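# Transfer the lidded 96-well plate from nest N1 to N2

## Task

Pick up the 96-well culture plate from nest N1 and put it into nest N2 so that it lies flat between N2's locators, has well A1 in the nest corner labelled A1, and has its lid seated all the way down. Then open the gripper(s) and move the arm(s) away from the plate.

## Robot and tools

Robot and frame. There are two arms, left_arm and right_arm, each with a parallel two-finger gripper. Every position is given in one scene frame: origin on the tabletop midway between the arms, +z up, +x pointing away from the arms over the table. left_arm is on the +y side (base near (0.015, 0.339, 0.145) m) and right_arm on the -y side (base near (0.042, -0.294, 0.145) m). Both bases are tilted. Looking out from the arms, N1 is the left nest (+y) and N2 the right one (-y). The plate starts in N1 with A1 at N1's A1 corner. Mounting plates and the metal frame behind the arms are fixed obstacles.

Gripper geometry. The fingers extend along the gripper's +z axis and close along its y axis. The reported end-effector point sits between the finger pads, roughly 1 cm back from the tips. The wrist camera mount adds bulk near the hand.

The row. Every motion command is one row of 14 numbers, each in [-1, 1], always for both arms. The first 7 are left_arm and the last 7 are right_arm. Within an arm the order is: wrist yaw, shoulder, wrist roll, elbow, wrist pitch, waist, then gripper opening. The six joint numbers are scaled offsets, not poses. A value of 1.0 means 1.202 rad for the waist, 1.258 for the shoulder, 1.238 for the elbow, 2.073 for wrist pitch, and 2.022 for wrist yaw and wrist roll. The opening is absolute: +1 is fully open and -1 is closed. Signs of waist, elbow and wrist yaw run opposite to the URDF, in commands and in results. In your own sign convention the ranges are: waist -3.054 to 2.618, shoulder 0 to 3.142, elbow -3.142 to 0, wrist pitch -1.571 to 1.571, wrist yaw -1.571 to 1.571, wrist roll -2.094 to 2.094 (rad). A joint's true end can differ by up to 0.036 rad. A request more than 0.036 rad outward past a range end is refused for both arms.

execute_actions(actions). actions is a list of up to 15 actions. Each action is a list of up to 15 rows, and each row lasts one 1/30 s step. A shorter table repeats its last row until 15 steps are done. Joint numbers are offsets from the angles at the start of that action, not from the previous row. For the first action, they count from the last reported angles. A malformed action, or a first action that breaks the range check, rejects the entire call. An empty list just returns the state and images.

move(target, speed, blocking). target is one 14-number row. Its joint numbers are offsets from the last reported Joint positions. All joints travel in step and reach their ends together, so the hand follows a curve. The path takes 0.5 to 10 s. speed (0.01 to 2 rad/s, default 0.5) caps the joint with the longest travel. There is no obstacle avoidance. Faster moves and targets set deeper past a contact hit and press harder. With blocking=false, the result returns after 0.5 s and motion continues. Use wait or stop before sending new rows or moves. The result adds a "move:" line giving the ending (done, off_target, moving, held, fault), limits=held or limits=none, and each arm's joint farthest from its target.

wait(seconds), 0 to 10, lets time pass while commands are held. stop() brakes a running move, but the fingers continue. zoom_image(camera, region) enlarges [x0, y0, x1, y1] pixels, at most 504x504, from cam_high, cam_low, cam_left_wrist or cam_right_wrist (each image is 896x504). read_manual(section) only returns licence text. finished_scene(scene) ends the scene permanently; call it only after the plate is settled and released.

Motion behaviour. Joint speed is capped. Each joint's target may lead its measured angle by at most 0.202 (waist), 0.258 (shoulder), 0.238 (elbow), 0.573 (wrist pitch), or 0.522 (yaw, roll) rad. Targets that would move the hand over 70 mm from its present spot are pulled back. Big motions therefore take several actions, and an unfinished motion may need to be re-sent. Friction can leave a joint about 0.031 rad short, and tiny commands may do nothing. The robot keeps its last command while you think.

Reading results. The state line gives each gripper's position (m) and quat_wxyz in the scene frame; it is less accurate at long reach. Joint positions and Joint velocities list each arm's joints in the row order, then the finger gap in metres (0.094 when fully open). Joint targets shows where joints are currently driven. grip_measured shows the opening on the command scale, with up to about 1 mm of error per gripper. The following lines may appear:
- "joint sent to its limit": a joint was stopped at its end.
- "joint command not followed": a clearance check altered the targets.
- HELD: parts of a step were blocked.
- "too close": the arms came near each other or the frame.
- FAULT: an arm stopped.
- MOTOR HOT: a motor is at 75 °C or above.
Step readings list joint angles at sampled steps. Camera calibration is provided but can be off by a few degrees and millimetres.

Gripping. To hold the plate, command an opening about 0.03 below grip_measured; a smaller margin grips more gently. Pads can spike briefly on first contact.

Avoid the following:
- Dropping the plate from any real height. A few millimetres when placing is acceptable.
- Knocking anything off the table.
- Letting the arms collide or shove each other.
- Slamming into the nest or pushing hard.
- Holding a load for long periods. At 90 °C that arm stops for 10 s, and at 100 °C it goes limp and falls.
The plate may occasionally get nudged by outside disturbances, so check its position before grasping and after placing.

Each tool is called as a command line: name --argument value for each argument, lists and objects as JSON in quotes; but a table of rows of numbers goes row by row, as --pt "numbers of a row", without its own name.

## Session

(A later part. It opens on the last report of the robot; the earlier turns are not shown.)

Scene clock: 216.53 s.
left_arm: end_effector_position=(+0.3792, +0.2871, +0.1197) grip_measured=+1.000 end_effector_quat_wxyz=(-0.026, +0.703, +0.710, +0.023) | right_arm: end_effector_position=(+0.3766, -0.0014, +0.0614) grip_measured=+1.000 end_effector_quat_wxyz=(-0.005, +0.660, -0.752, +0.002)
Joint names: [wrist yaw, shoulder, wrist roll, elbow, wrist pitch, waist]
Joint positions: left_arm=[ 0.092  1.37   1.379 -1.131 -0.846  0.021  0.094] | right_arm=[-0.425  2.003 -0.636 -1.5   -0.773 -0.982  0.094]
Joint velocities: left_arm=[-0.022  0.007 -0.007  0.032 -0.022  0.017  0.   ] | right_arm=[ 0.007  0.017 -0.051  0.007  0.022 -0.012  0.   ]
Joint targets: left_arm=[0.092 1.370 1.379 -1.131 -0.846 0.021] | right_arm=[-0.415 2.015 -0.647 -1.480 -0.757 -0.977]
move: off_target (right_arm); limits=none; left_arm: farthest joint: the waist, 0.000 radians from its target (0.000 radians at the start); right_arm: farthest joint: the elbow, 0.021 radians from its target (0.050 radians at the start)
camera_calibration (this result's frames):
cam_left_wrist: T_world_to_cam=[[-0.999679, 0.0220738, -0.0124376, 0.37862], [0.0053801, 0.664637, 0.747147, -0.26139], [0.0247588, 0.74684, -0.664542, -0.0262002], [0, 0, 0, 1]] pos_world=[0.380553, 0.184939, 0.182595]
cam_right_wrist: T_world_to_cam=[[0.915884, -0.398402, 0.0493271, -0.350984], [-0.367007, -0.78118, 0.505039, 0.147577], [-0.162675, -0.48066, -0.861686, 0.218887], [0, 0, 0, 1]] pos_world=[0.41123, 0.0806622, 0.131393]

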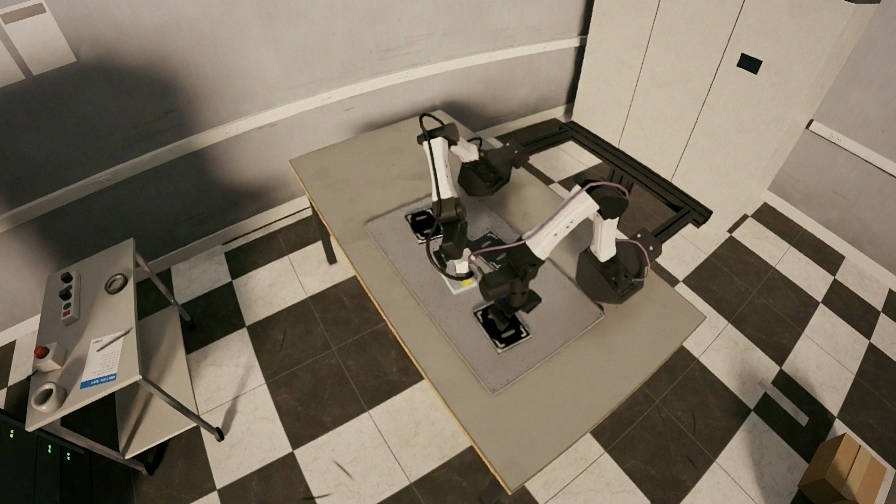

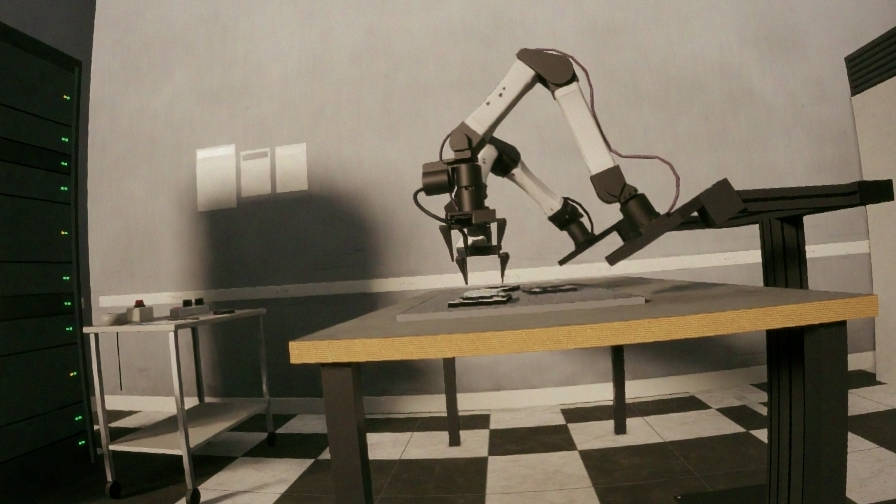

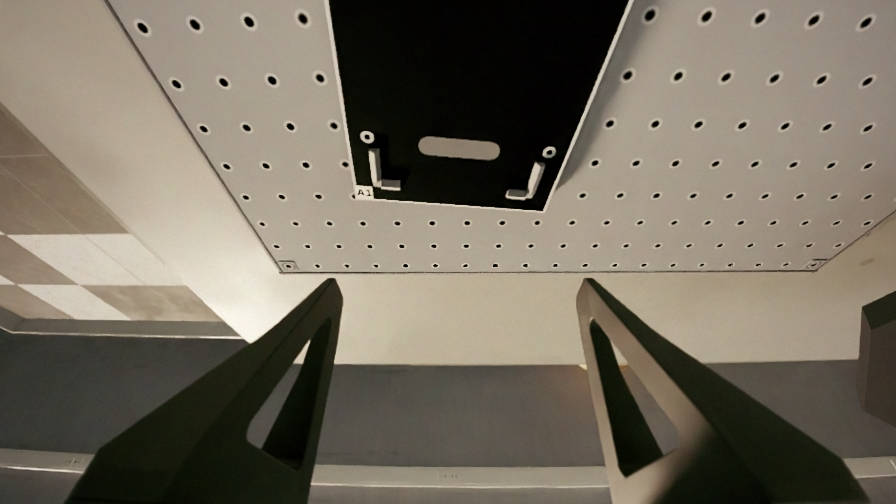

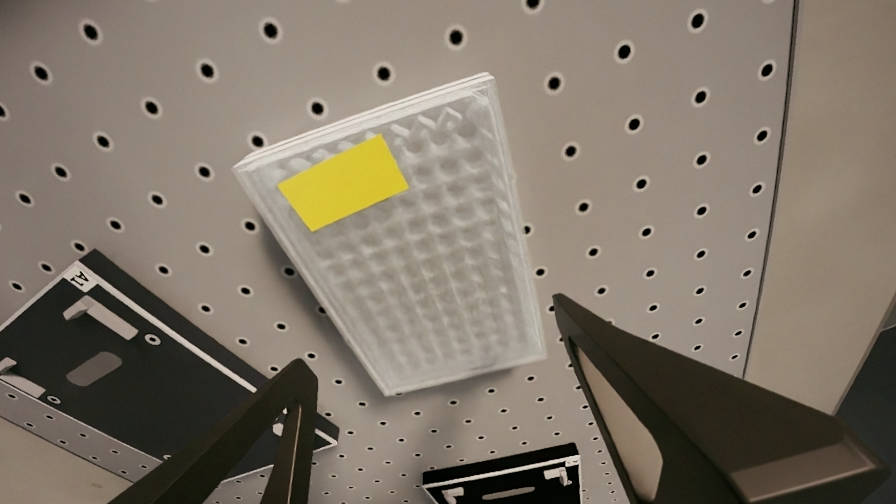

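move --target '[0,0,0,0,0,0,1,0.008,0.04,-0.017,0.036,0.042,0.023,1]' --speed 0.05

Scene clock: 224.13 s.
left_arm: end_effector_position=(+0.3792, +0.2871, +0.1197) grip_measured=+1.000 end_effector_quat_wxyz=(-0.026, +0.703, +0.710, +0.023) | right_arm: end_effector_position=(+0.3783, -0.0008, +0.0409) grip_measured=+1.000 end_effector_quat_wxyz=(-0.007, +0.659, -0.752, +0.002)
Joint names: [wrist yaw, shoulder, wrist roll, elbow, wrist pitch, waist]
Joint positions: left_arm=[ 0.092  1.37   1.379 -1.131 -0.846  0.021  0.094] | right_arm=[-0.419  2.041 -0.659 -1.482 -0.703 -0.959  0.094]
Joint velocities: left_arm=[ 0.095 -0.007 -0.022 -0.002 -0.007  0.027  0.   ] | right_arm=[ 0.007  0.002 -0.007 -0.007 -0.125  0.027  0.   ]
Joint targets: left_arm=[0.092 1.370 1.379 -1.131 -0.846 0.021] | right_arm=[-0.409 2.053 -0.670 -1.455 -0.686 -0.954]
move: off_target (right_arm); limits=none; left_arm: farthest joint: the waist, 0.000 radians from its target (0.000 radians at the start); right_arm: farthest joint: the elbow, 0.027 radians from its target (0.045 radians at the start)
camera_calibration (this result's frames):
cam_left_wrist: T_world_to_cam=[[-0.999679, 0.0220738, -0.0124376, 0.37862], [0.0053801, 0.664637, 0.747147, -0.26139], [0.0247588, 0.74684, -0.664542, -0.0262002], [0, 0, 0, 1]] pos_world=[0.380553, 0.184939, 0.182595]
cam_right_wrist: T_world_to_cam=[[0.914714, -0.400752, 0.051926, -0.35102], [-0.370925, -0.781665, 0.501412, 0.1607], [-0.160353, -0.47791, -0.863649, 0.200937], [0, 0, 0, 1]] pos_world=[0.412911, 0.0809714, 0.11119]

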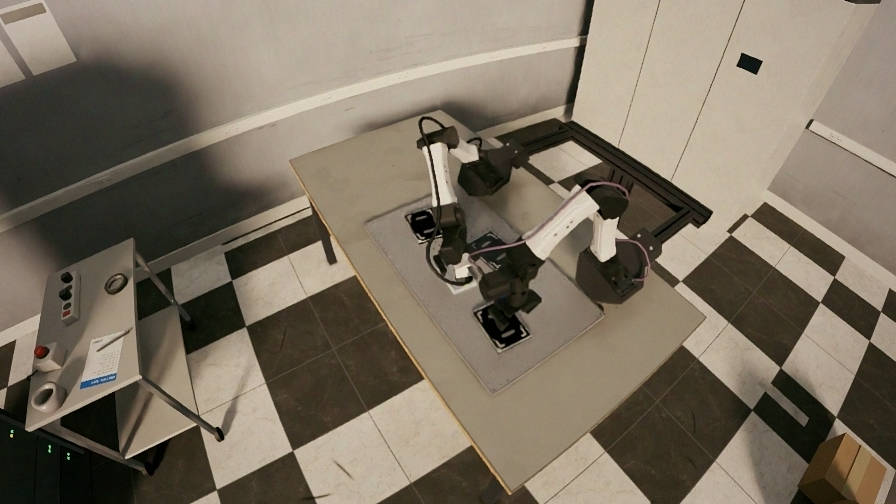

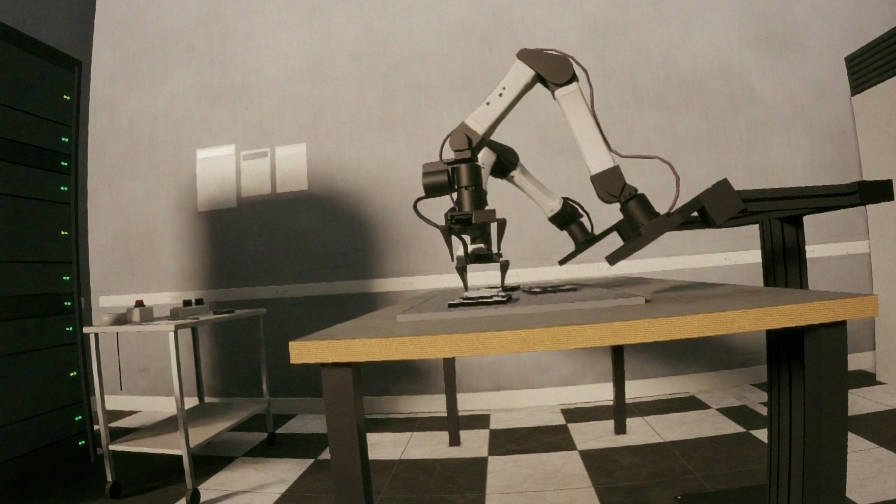

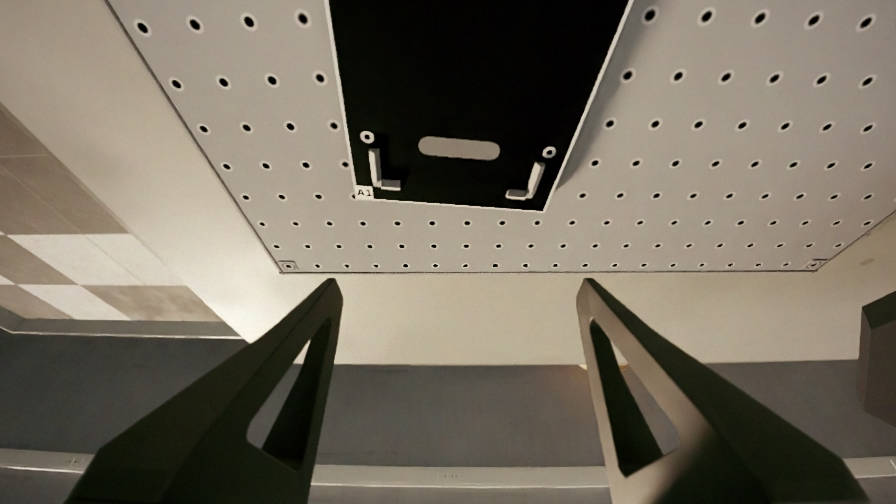

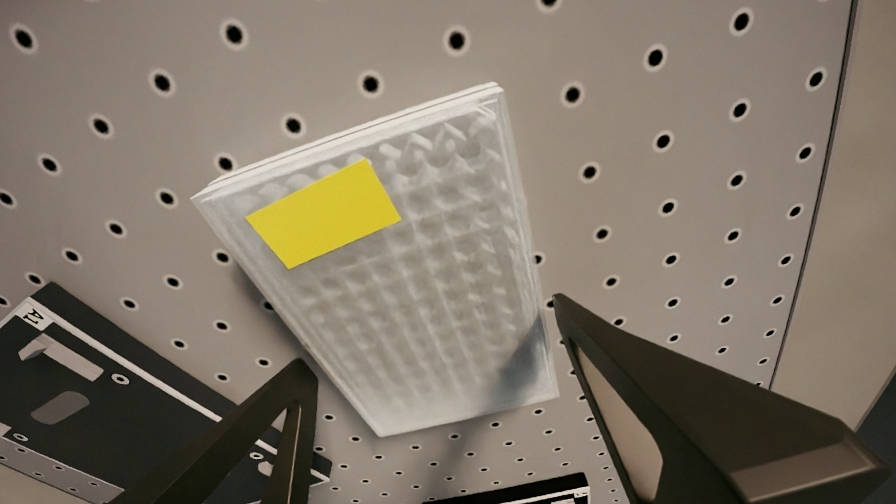

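move --target '[0,0,0,0,0,0,1,0.008,0.022,-0.01,0.036,0.023,0.012,1]' --speed 0.04

Scene clock: 228.83 s.
left_arm: end_effector_position=(+0.3792, +0.2871, +0.1197) grip_measured=+1.000 end_effector_quat_wxyz=(-0.026, +0.703, +0.710, +0.023) | right_arm: end_effector_position=(+0.3739, -0.0035, +0.0298) grip_measured=+1.000 end_effector_quat_wxyz=(-0.002, +0.660, -0.751, +0.001)
Joint names: [wrist yaw, shoulder, wrist roll, elbow, wrist pitch, waist]
Joint positions: left_arm=[ 0.092  1.37   1.379 -1.131 -0.846  0.021  0.094] | right_arm=[-0.413  2.056 -0.668 -1.459 -0.671 -0.95   0.094]
Joint velocities: left_arm=[-0.007  0.007  0.037 -0.002 -0.037 -0.007  0.   ] | right_arm=[ 0.007 -0.002 -0.051  0.007  0.095  0.017  0.   ]
Joint targets: left_arm=[0.092 1.370 1.379 -1.131 -0.846 0.021] | right_arm=[-0.403 2.069 -0.680 -1.438 -0.655 -0.945]
move: off_target (right_arm); limits=none; left_arm: farthest joint: the waist, 0.000 radians from its target (0.000 radians at the start); right_arm: farthest joint: the elbow, 0.022 radians from its target (0.045 radians at the start)
camera_calibration (this result's frames):
cam_left_wrist: T_world_to_cam=[[-0.999679, 0.0220738, -0.0124376, 0.37862], [0.0053801, 0.664637, 0.747147, -0.26139], [0.0247588, 0.74684, -0.664542, -0.0262002], [0, 0, 0, 1]] pos_world=[0.380553, 0.184939, 0.182595]
cam_right_wrist: T_world_to_cam=[[0.916525, -0.397355, 0.0457245, -0.34801], [-0.363763, -0.780547, 0.508353, 0.159598], [-0.166306, -0.482551, -0.859934, 0.191497], [0, 0, 0, 1]] pos_world=[0.408863, 0.0786976, 0.0994554]

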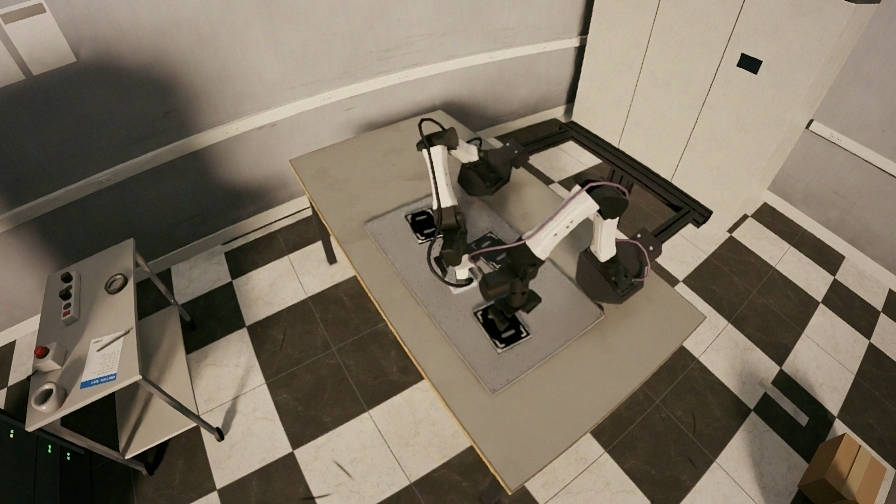

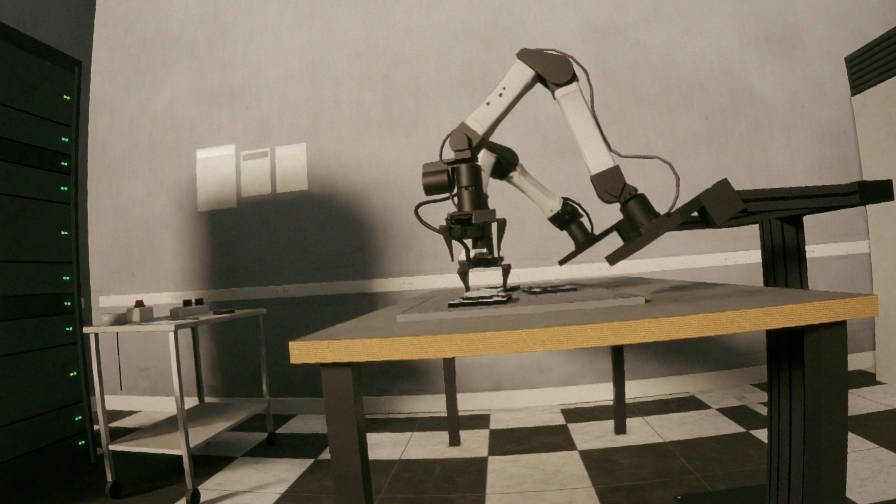

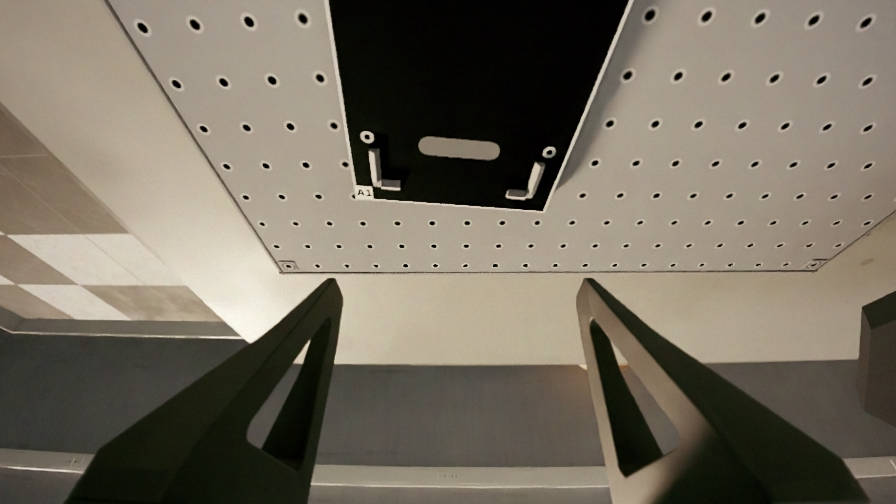

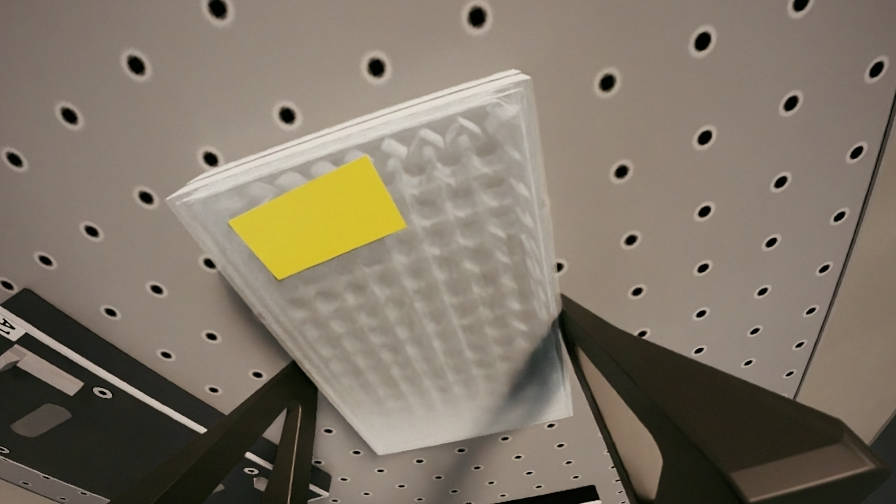

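move --target '[0,0,0,0,0,0,1,0.007,0.02,-0.01,0.021,0.02,0.01,1]' --speed 0.03

Scene clock: 233.97 s.
left_arm: end_effector_position=(+0.3792, +0.2871, +0.1197) grip_measured=+1.000 end_effector_quat_wxyz=(-0.026, +0.703, +0.710, +0.023) | right_arm: end_effector_position=(+0.3769, -0.0013, +0.0261) grip_measured=+1.000 end_effector_quat_wxyz=(-0.009, +0.659, -0.752, -0.002)
Joint names: [wrist yaw, shoulder, wrist roll, elbow, wrist pitch, waist]
Joint positions: left_arm=[ 0.092  1.37   1.379 -1.131 -0.846  0.021  0.094] | right_arm=[-0.407  2.063 -0.678 -1.459 -0.647 -0.943  0.094]
Joint velocities: left_arm=[ 0.066  0.012 -0.022  0.002  0.007 -0.012  0.   ] | right_arm=[0.007 0.007 0.007 0.002 0.007 0.012 0.   ]
Joint targets: left_arm=[0.092 1.370 1.379 -1.131 -0.846 0.021] | right_arm=[-0.399 2.081 -0.689 -1.433 -0.630 -0.938]
move: off_target (right_arm); limits=none; left_arm: farthest joint: the waist, 0.000 radians from its target (0.000 radians at the start); right_arm: farthest joint: the elbow, 0.026 radians from its target (0.026 radians at the start)
camera_calibration (this result's frames):
cam_left_wrist: T_world_to_cam=[[-0.999679, 0.0220738, -0.0124376, 0.37862], [0.0053801, 0.664637, 0.747147, -0.26139], [0.0247588, 0.74684, -0.664542, -0.0262002], [0, 0, 0, 1]] pos_world=[0.380553, 0.184939, 0.182595]
cam_right_wrist: T_world_to_cam=[[0.915133, -0.400462, 0.0464903, -0.349173], [-0.369035, -0.785676, 0.496514, 0.166619], [-0.162309, -0.471533, -0.866783, 0.18858], [0, 0, 0, 1]] pos_world=[0.411636, 0.0799994, 0.0969623]

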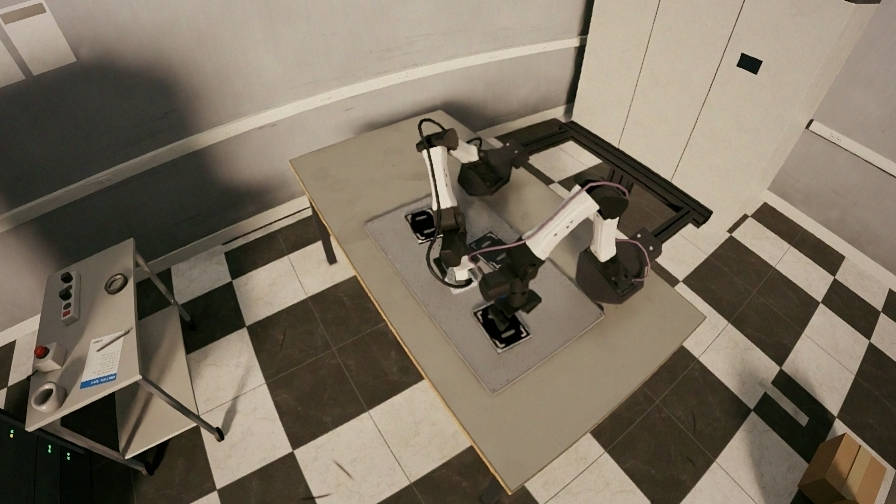

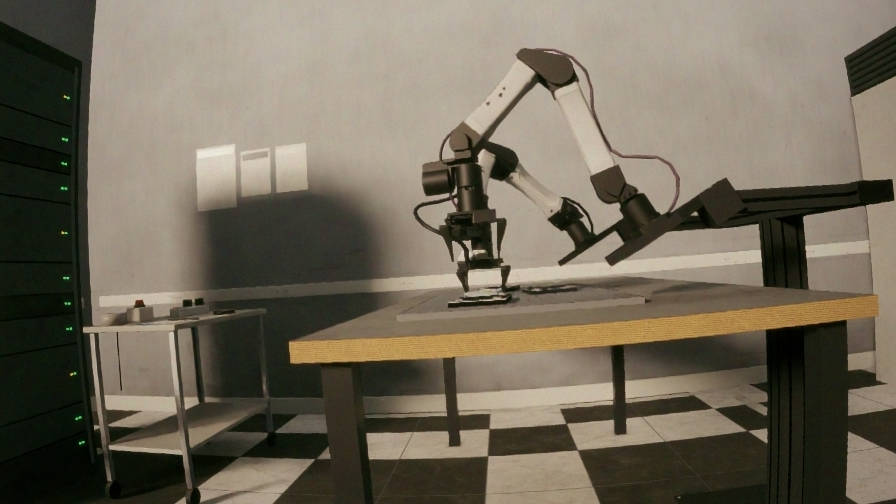

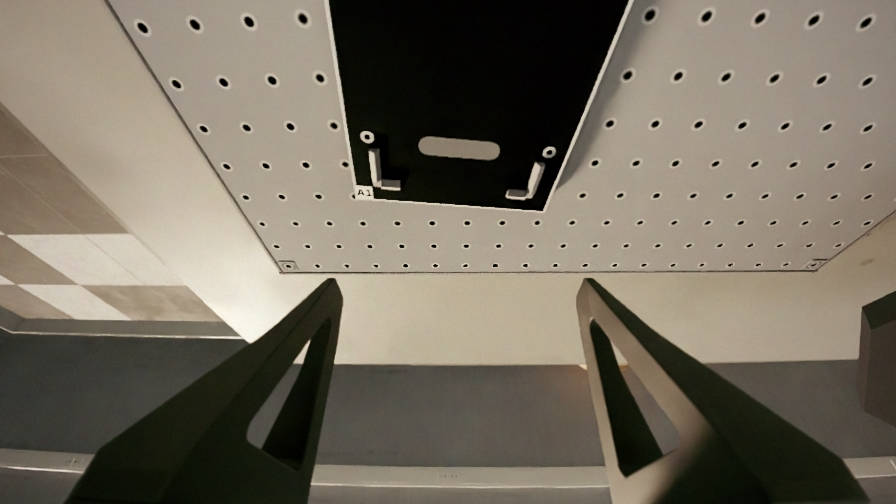

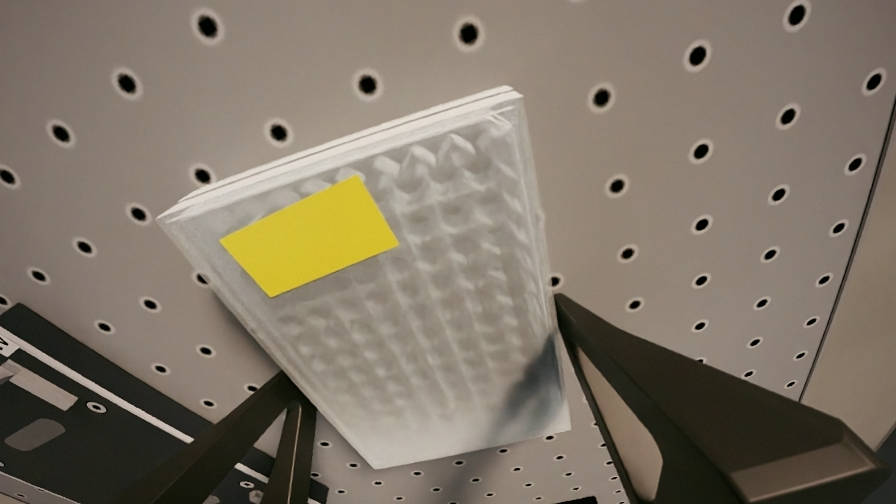

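move --target '[0,0,0,0,0,0,1,0,0.022,-0.008,0.034,0.018,0.008,1]' --speed 0.03

zoom_image --camera "cam_low" --region '[430, 250, 550, 320]'

Scene clock: 238.17 s.
left_arm: end_effector_position=(+0.3792, +0.2871, +0.1197) grip_measured=+1.000 end_effector_quat_wxyz=(-0.026, +0.703, +0.710, +0.023) | right_arm: end_effector_position=(+0.3767, -0.0010, +0.0254) grip_measured=+1.000 end_effector_quat_wxyz=(-0.010, +0.661, -0.750, -0.002)
Joint names: [wrist yaw, shoulder, wrist roll, elbow, wrist pitch, waist]
Joint positions: left_arm=[ 0.092  1.37   1.379 -1.131 -0.846  0.021  0.094] | right_arm=[-0.407  2.063 -0.685 -1.455 -0.64  -0.943  0.094]
Joint velocities: left_arm=[ 0.037 -0.012 -0.007 -0.007 -0.037  0.007  0.   ] | right_arm=[-0.037  0.017 -0.022  0.002  0.051 -0.002  0.   ]
Joint targets: left_arm=[0.092 1.370 1.379 -1.131 -0.846 0.021] | right_arm=[-0.407 2.091 -0.694 -1.417 -0.610 -0.934]
move: off_target (right_arm); limits=none; left_arm: farthest joint: the waist, 0.000 radians from its target (0.000 radians at the start); right_arm: farthest joint: the elbow, 0.038 radians from its target (0.042 radians at the start)
camera_calibration (this result's frames):
cam_left_wrist: T_world_to_cam=[[-0.999679, 0.0220738, -0.0124376, 0.37862], [0.0053801, 0.664637, 0.747147, -0.26139], [0.0247588, 0.74684, -0.664542, -0.0262002], [0, 0, 0, 1]] pos_world=[0.380553, 0.184939, 0.182595]
cam_right_wrist: T_world_to_cam=[[0.917297, -0.39538, 0.0473362, -0.349628], [-0.365501, -0.788815, 0.494145, 0.16588], [-0.158036, -0.47058, -0.86809, 0.186467], [0, 0, 0, 1]] pos_world=[0.410811, 0.0803603, 0.0964511]

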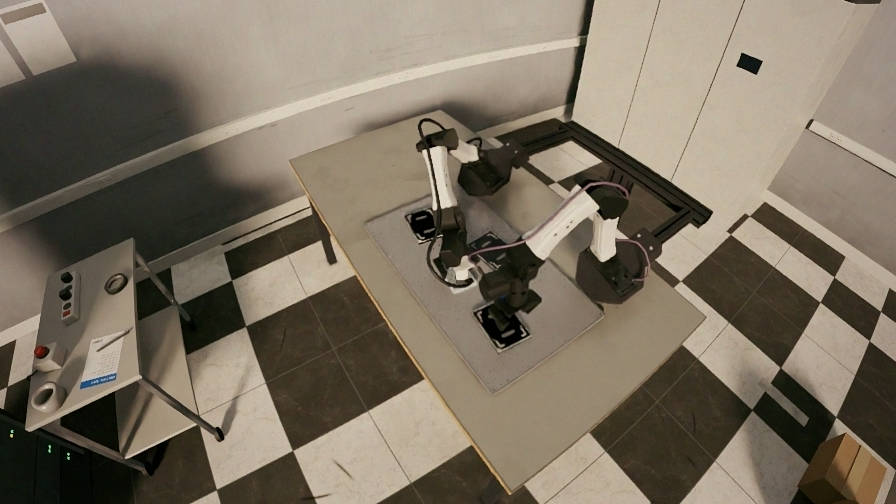

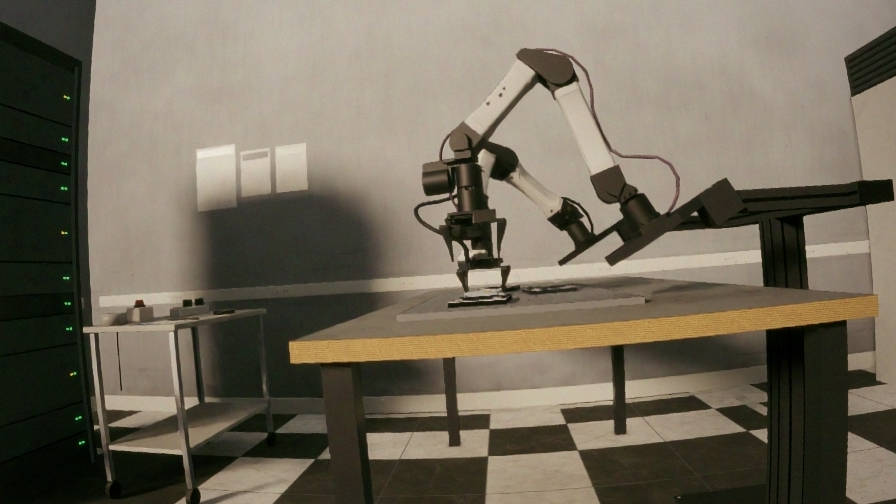

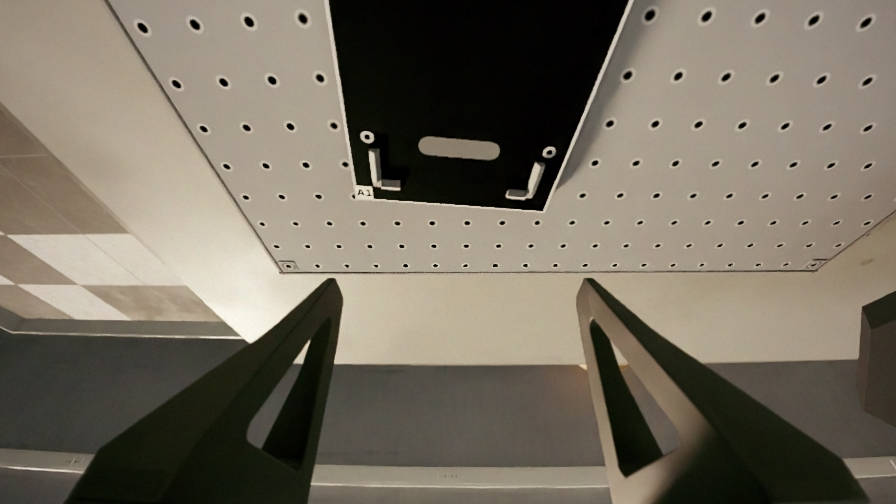

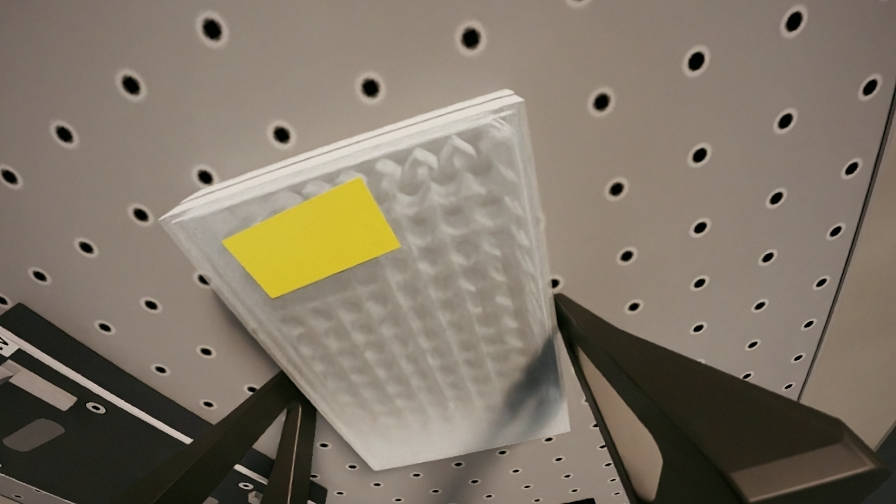

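Region (430, 250, 550, 320) of cam_low's 896x504 image, scaled by 4.200, with more detail than that image has; it fills the top 294 rows of this view, and the rest is white.

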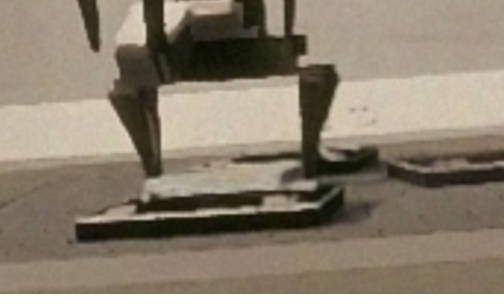

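move --target '[0,0,0,0,0,0,1,0,0,0,0,0,0,0.72]'

Scene clock: 241.57 s.
left_arm: end_effector_position=(+0.3792, +0.2871, +0.1197) grip_measured=+1.000 end_effector_quat_wxyz=(-0.026, +0.703, +0.710, +0.023) | right_arm: end_effector_position=(+0.3757, -0.0004, +0.0255) grip_measured=+0.802 end_effector_quat_wxyz=(-0.009, +0.662, -0.750, -0.004)
Joint names: [wrist yaw, shoulder, wrist roll, elbow, wrist pitch, waist]
Joint positions: left_arm=[ 0.092  1.37   1.379 -1.131 -0.846  0.021  0.094] | right_arm=[-0.402  2.063 -0.686 -1.455 -0.641 -0.944  0.085]
Joint velocities: left_arm=[ 0.037  0.002 -0.066  0.027  0.037  0.007  0.   ] | right_arm=[ 0.022 -0.017  0.007  0.002 -0.037  0.012 -0.001]
Joint targets: left_arm=[0.092 1.370 1.379 -1.131 -0.846 0.021] | right_arm=[-0.407 2.063 -0.685 -1.455 -0.640 -0.943]
move: done; limits=none; left_arm: farthest joint: the waist, 0.000 radians from its target (0.000 radians at the start); right_arm: farthest joint: the wrist yaw, 0.005 radians from its target (0.000 radians at the start)
camera_calibration (this result's frames):
cam_left_wrist: T_world_to_cam=[[-0.999679, 0.0220738, -0.0124376, 0.37862], [0.0053801, 0.664637, 0.747147, -0.26139], [0.0247588, 0.74684, -0.664542, -0.0262002], [0, 0, 0, 1]] pos_world=[0.380553, 0.184939, 0.182595]
cam_right_wrist: T_world_to_cam=[[0.918321, -0.393547, 0.0425128, -0.348754], [-0.361797, -0.790923, 0.493502, 0.16455], [-0.160592, -0.468574, -0.868705, 0.187672], [0, 0, 0, 1]] pos_world=[0.40994, 0.0808339, 0.0966521]

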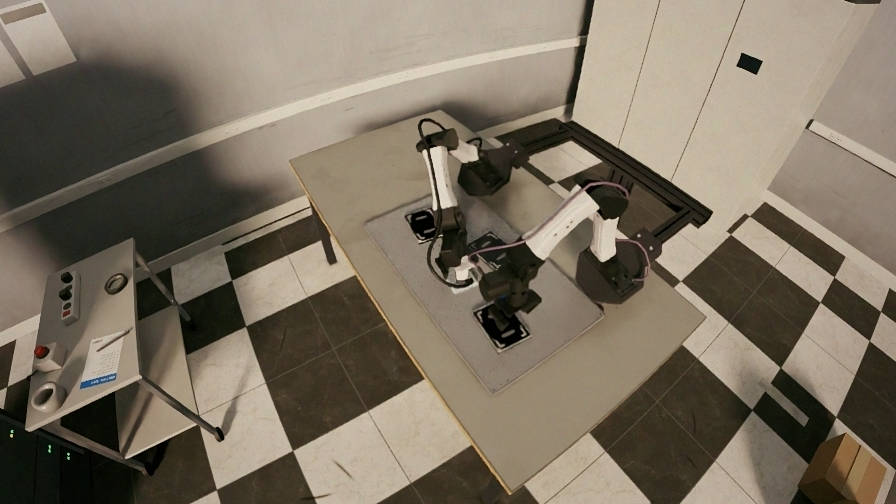

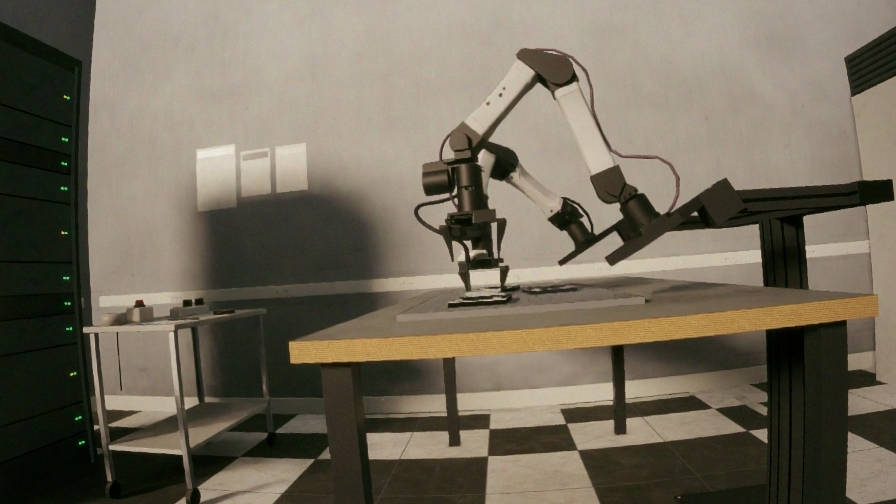

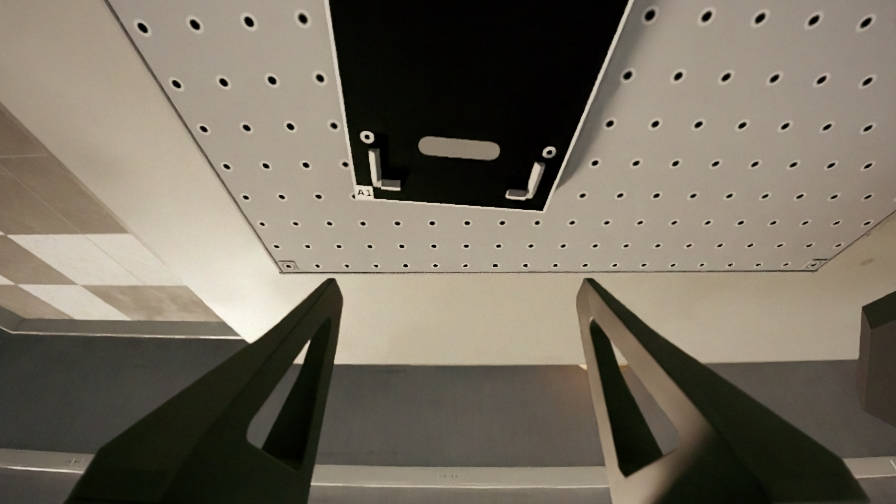

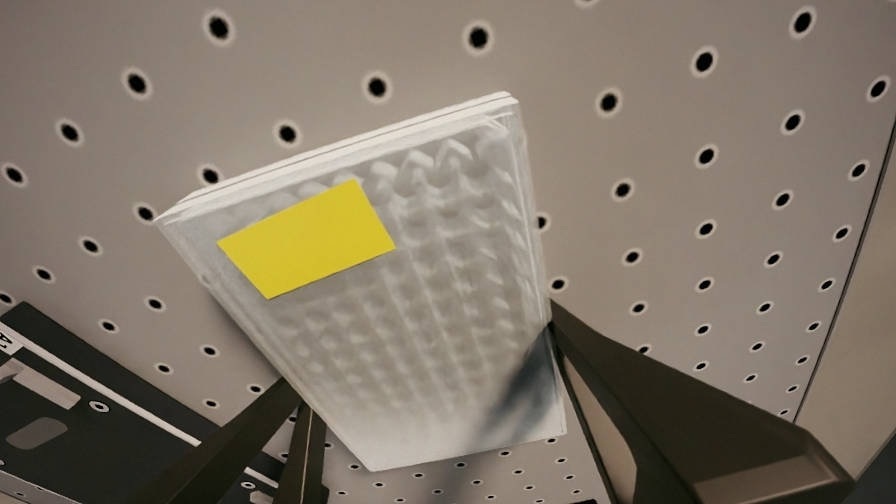

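move --target '[0,0,0,0,0,0,1,-0.012,-0.088,0.034,-0.066,-0.095,-0.054,0.72]' --speed 0.12

Scene clock: 250.33 s.
left_arm: end_effector_position=(+0.3792, +0.2871, +0.1197) grip_measured=+1.000 end_effector_quat_wxyz=(-0.026, +0.703, +0.710, +0.023) | right_arm: end_effector_position=(+0.3722, -0.0008, +0.0750) grip_measured=+0.802 end_effector_quat_wxyz=(-0.001, +0.664, -0.748, -0.005)
Joint names: [wrist yaw, shoulder, wrist roll, elbow, wrist pitch, waist]
Joint positions: left_arm=[ 0.092  1.37   1.379 -1.131 -0.846  0.021  0.094] | right_arm=[-0.415  1.978 -0.628 -1.51  -0.822 -0.999  0.085]
Joint velocities: left_arm=[ 0.022  0.007  0.007 -0.012 -0.022 -0.007  0.   ] | right_arm=[-0.022 -0.022 -0.007  0.002 -0.037  0.017  0.001]
Joint targets: left_arm=[0.092 1.370 1.379 -1.131 -0.846 0.021] | right_arm=[-0.426 1.952 -0.617 -1.537 -0.838 -1.009]
move: off_target (right_arm); limits=none; left_arm: farthest joint: the waist, 0.000 radians from its target (0.000 radians at the start); right_arm: farthest joint: the shoulder, 0.026 radians from its target (0.111 radians at the start)
camera_calibration (this result's frames):
cam_left_wrist: T_world_to_cam=[[-0.999679, 0.0220738, -0.0124376, 0.37862], [0.0053801, 0.664637, 0.747147, -0.26139], [0.0247588, 0.74684, -0.664542, -0.0262002], [0, 0, 0, 1]] pos_world=[0.380553, 0.184939, 0.182595]
cam_right_wrist: T_world_to_cam=[[0.921136, -0.387749, 0.0340559, -0.348222], [-0.350533, -0.788312, 0.505659, 0.133463], [-0.169222, -0.477719, -0.862061, 0.232617], [0, 0, 0, 1]] pos_world=[0.406907, 0.0813124, 0.144902]

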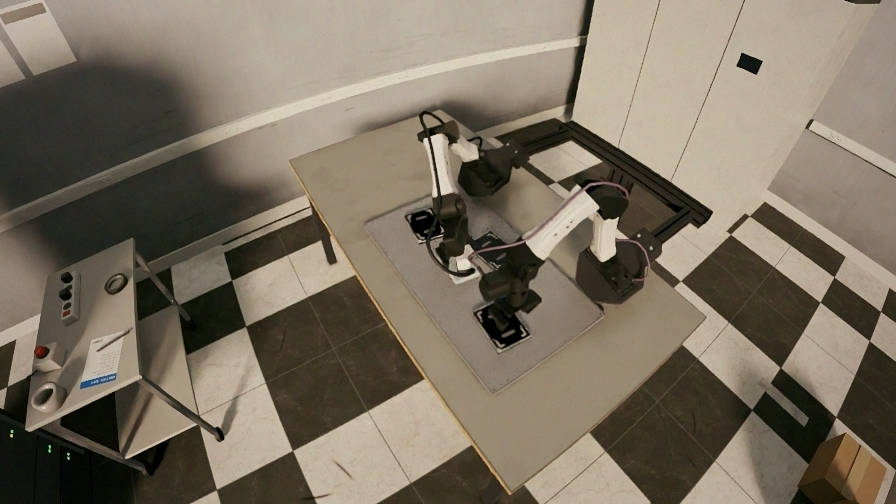

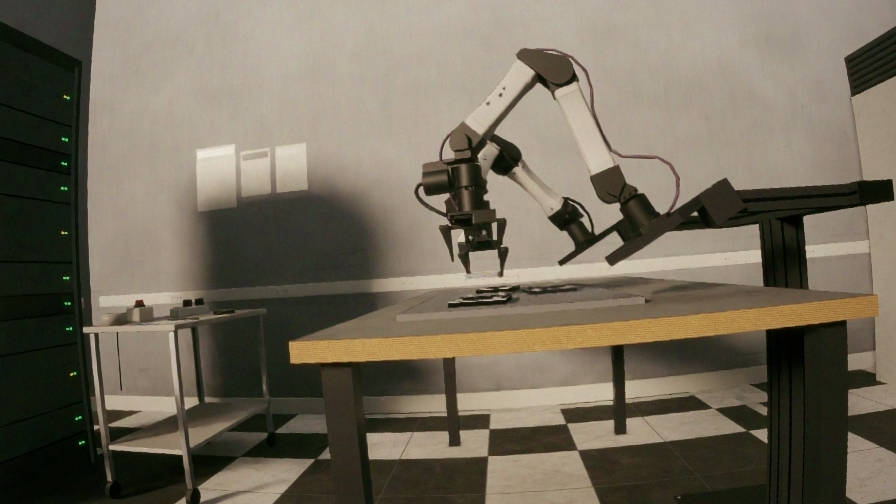

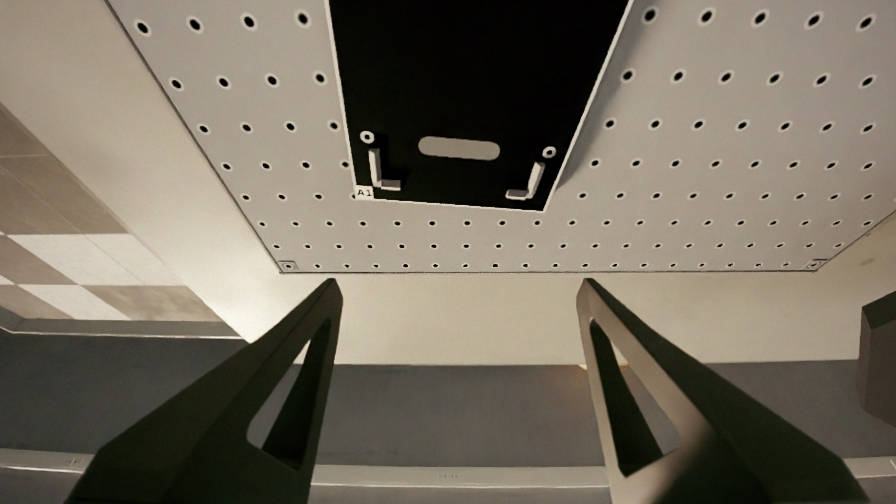

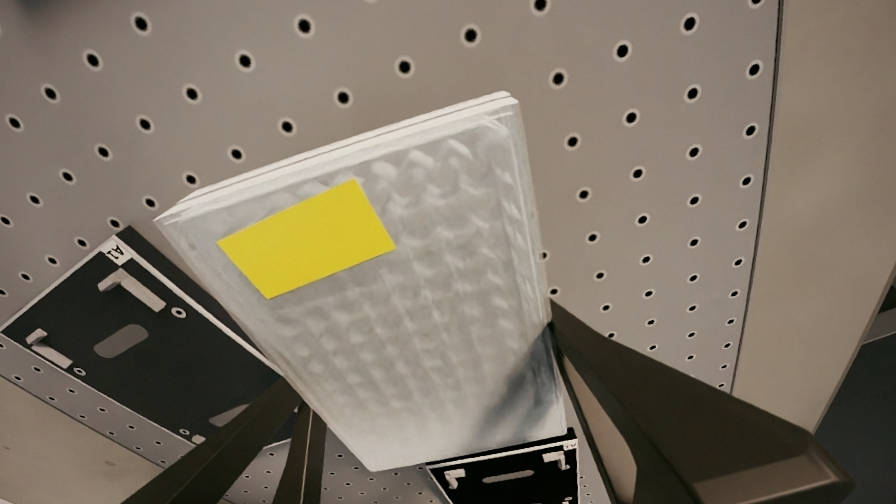

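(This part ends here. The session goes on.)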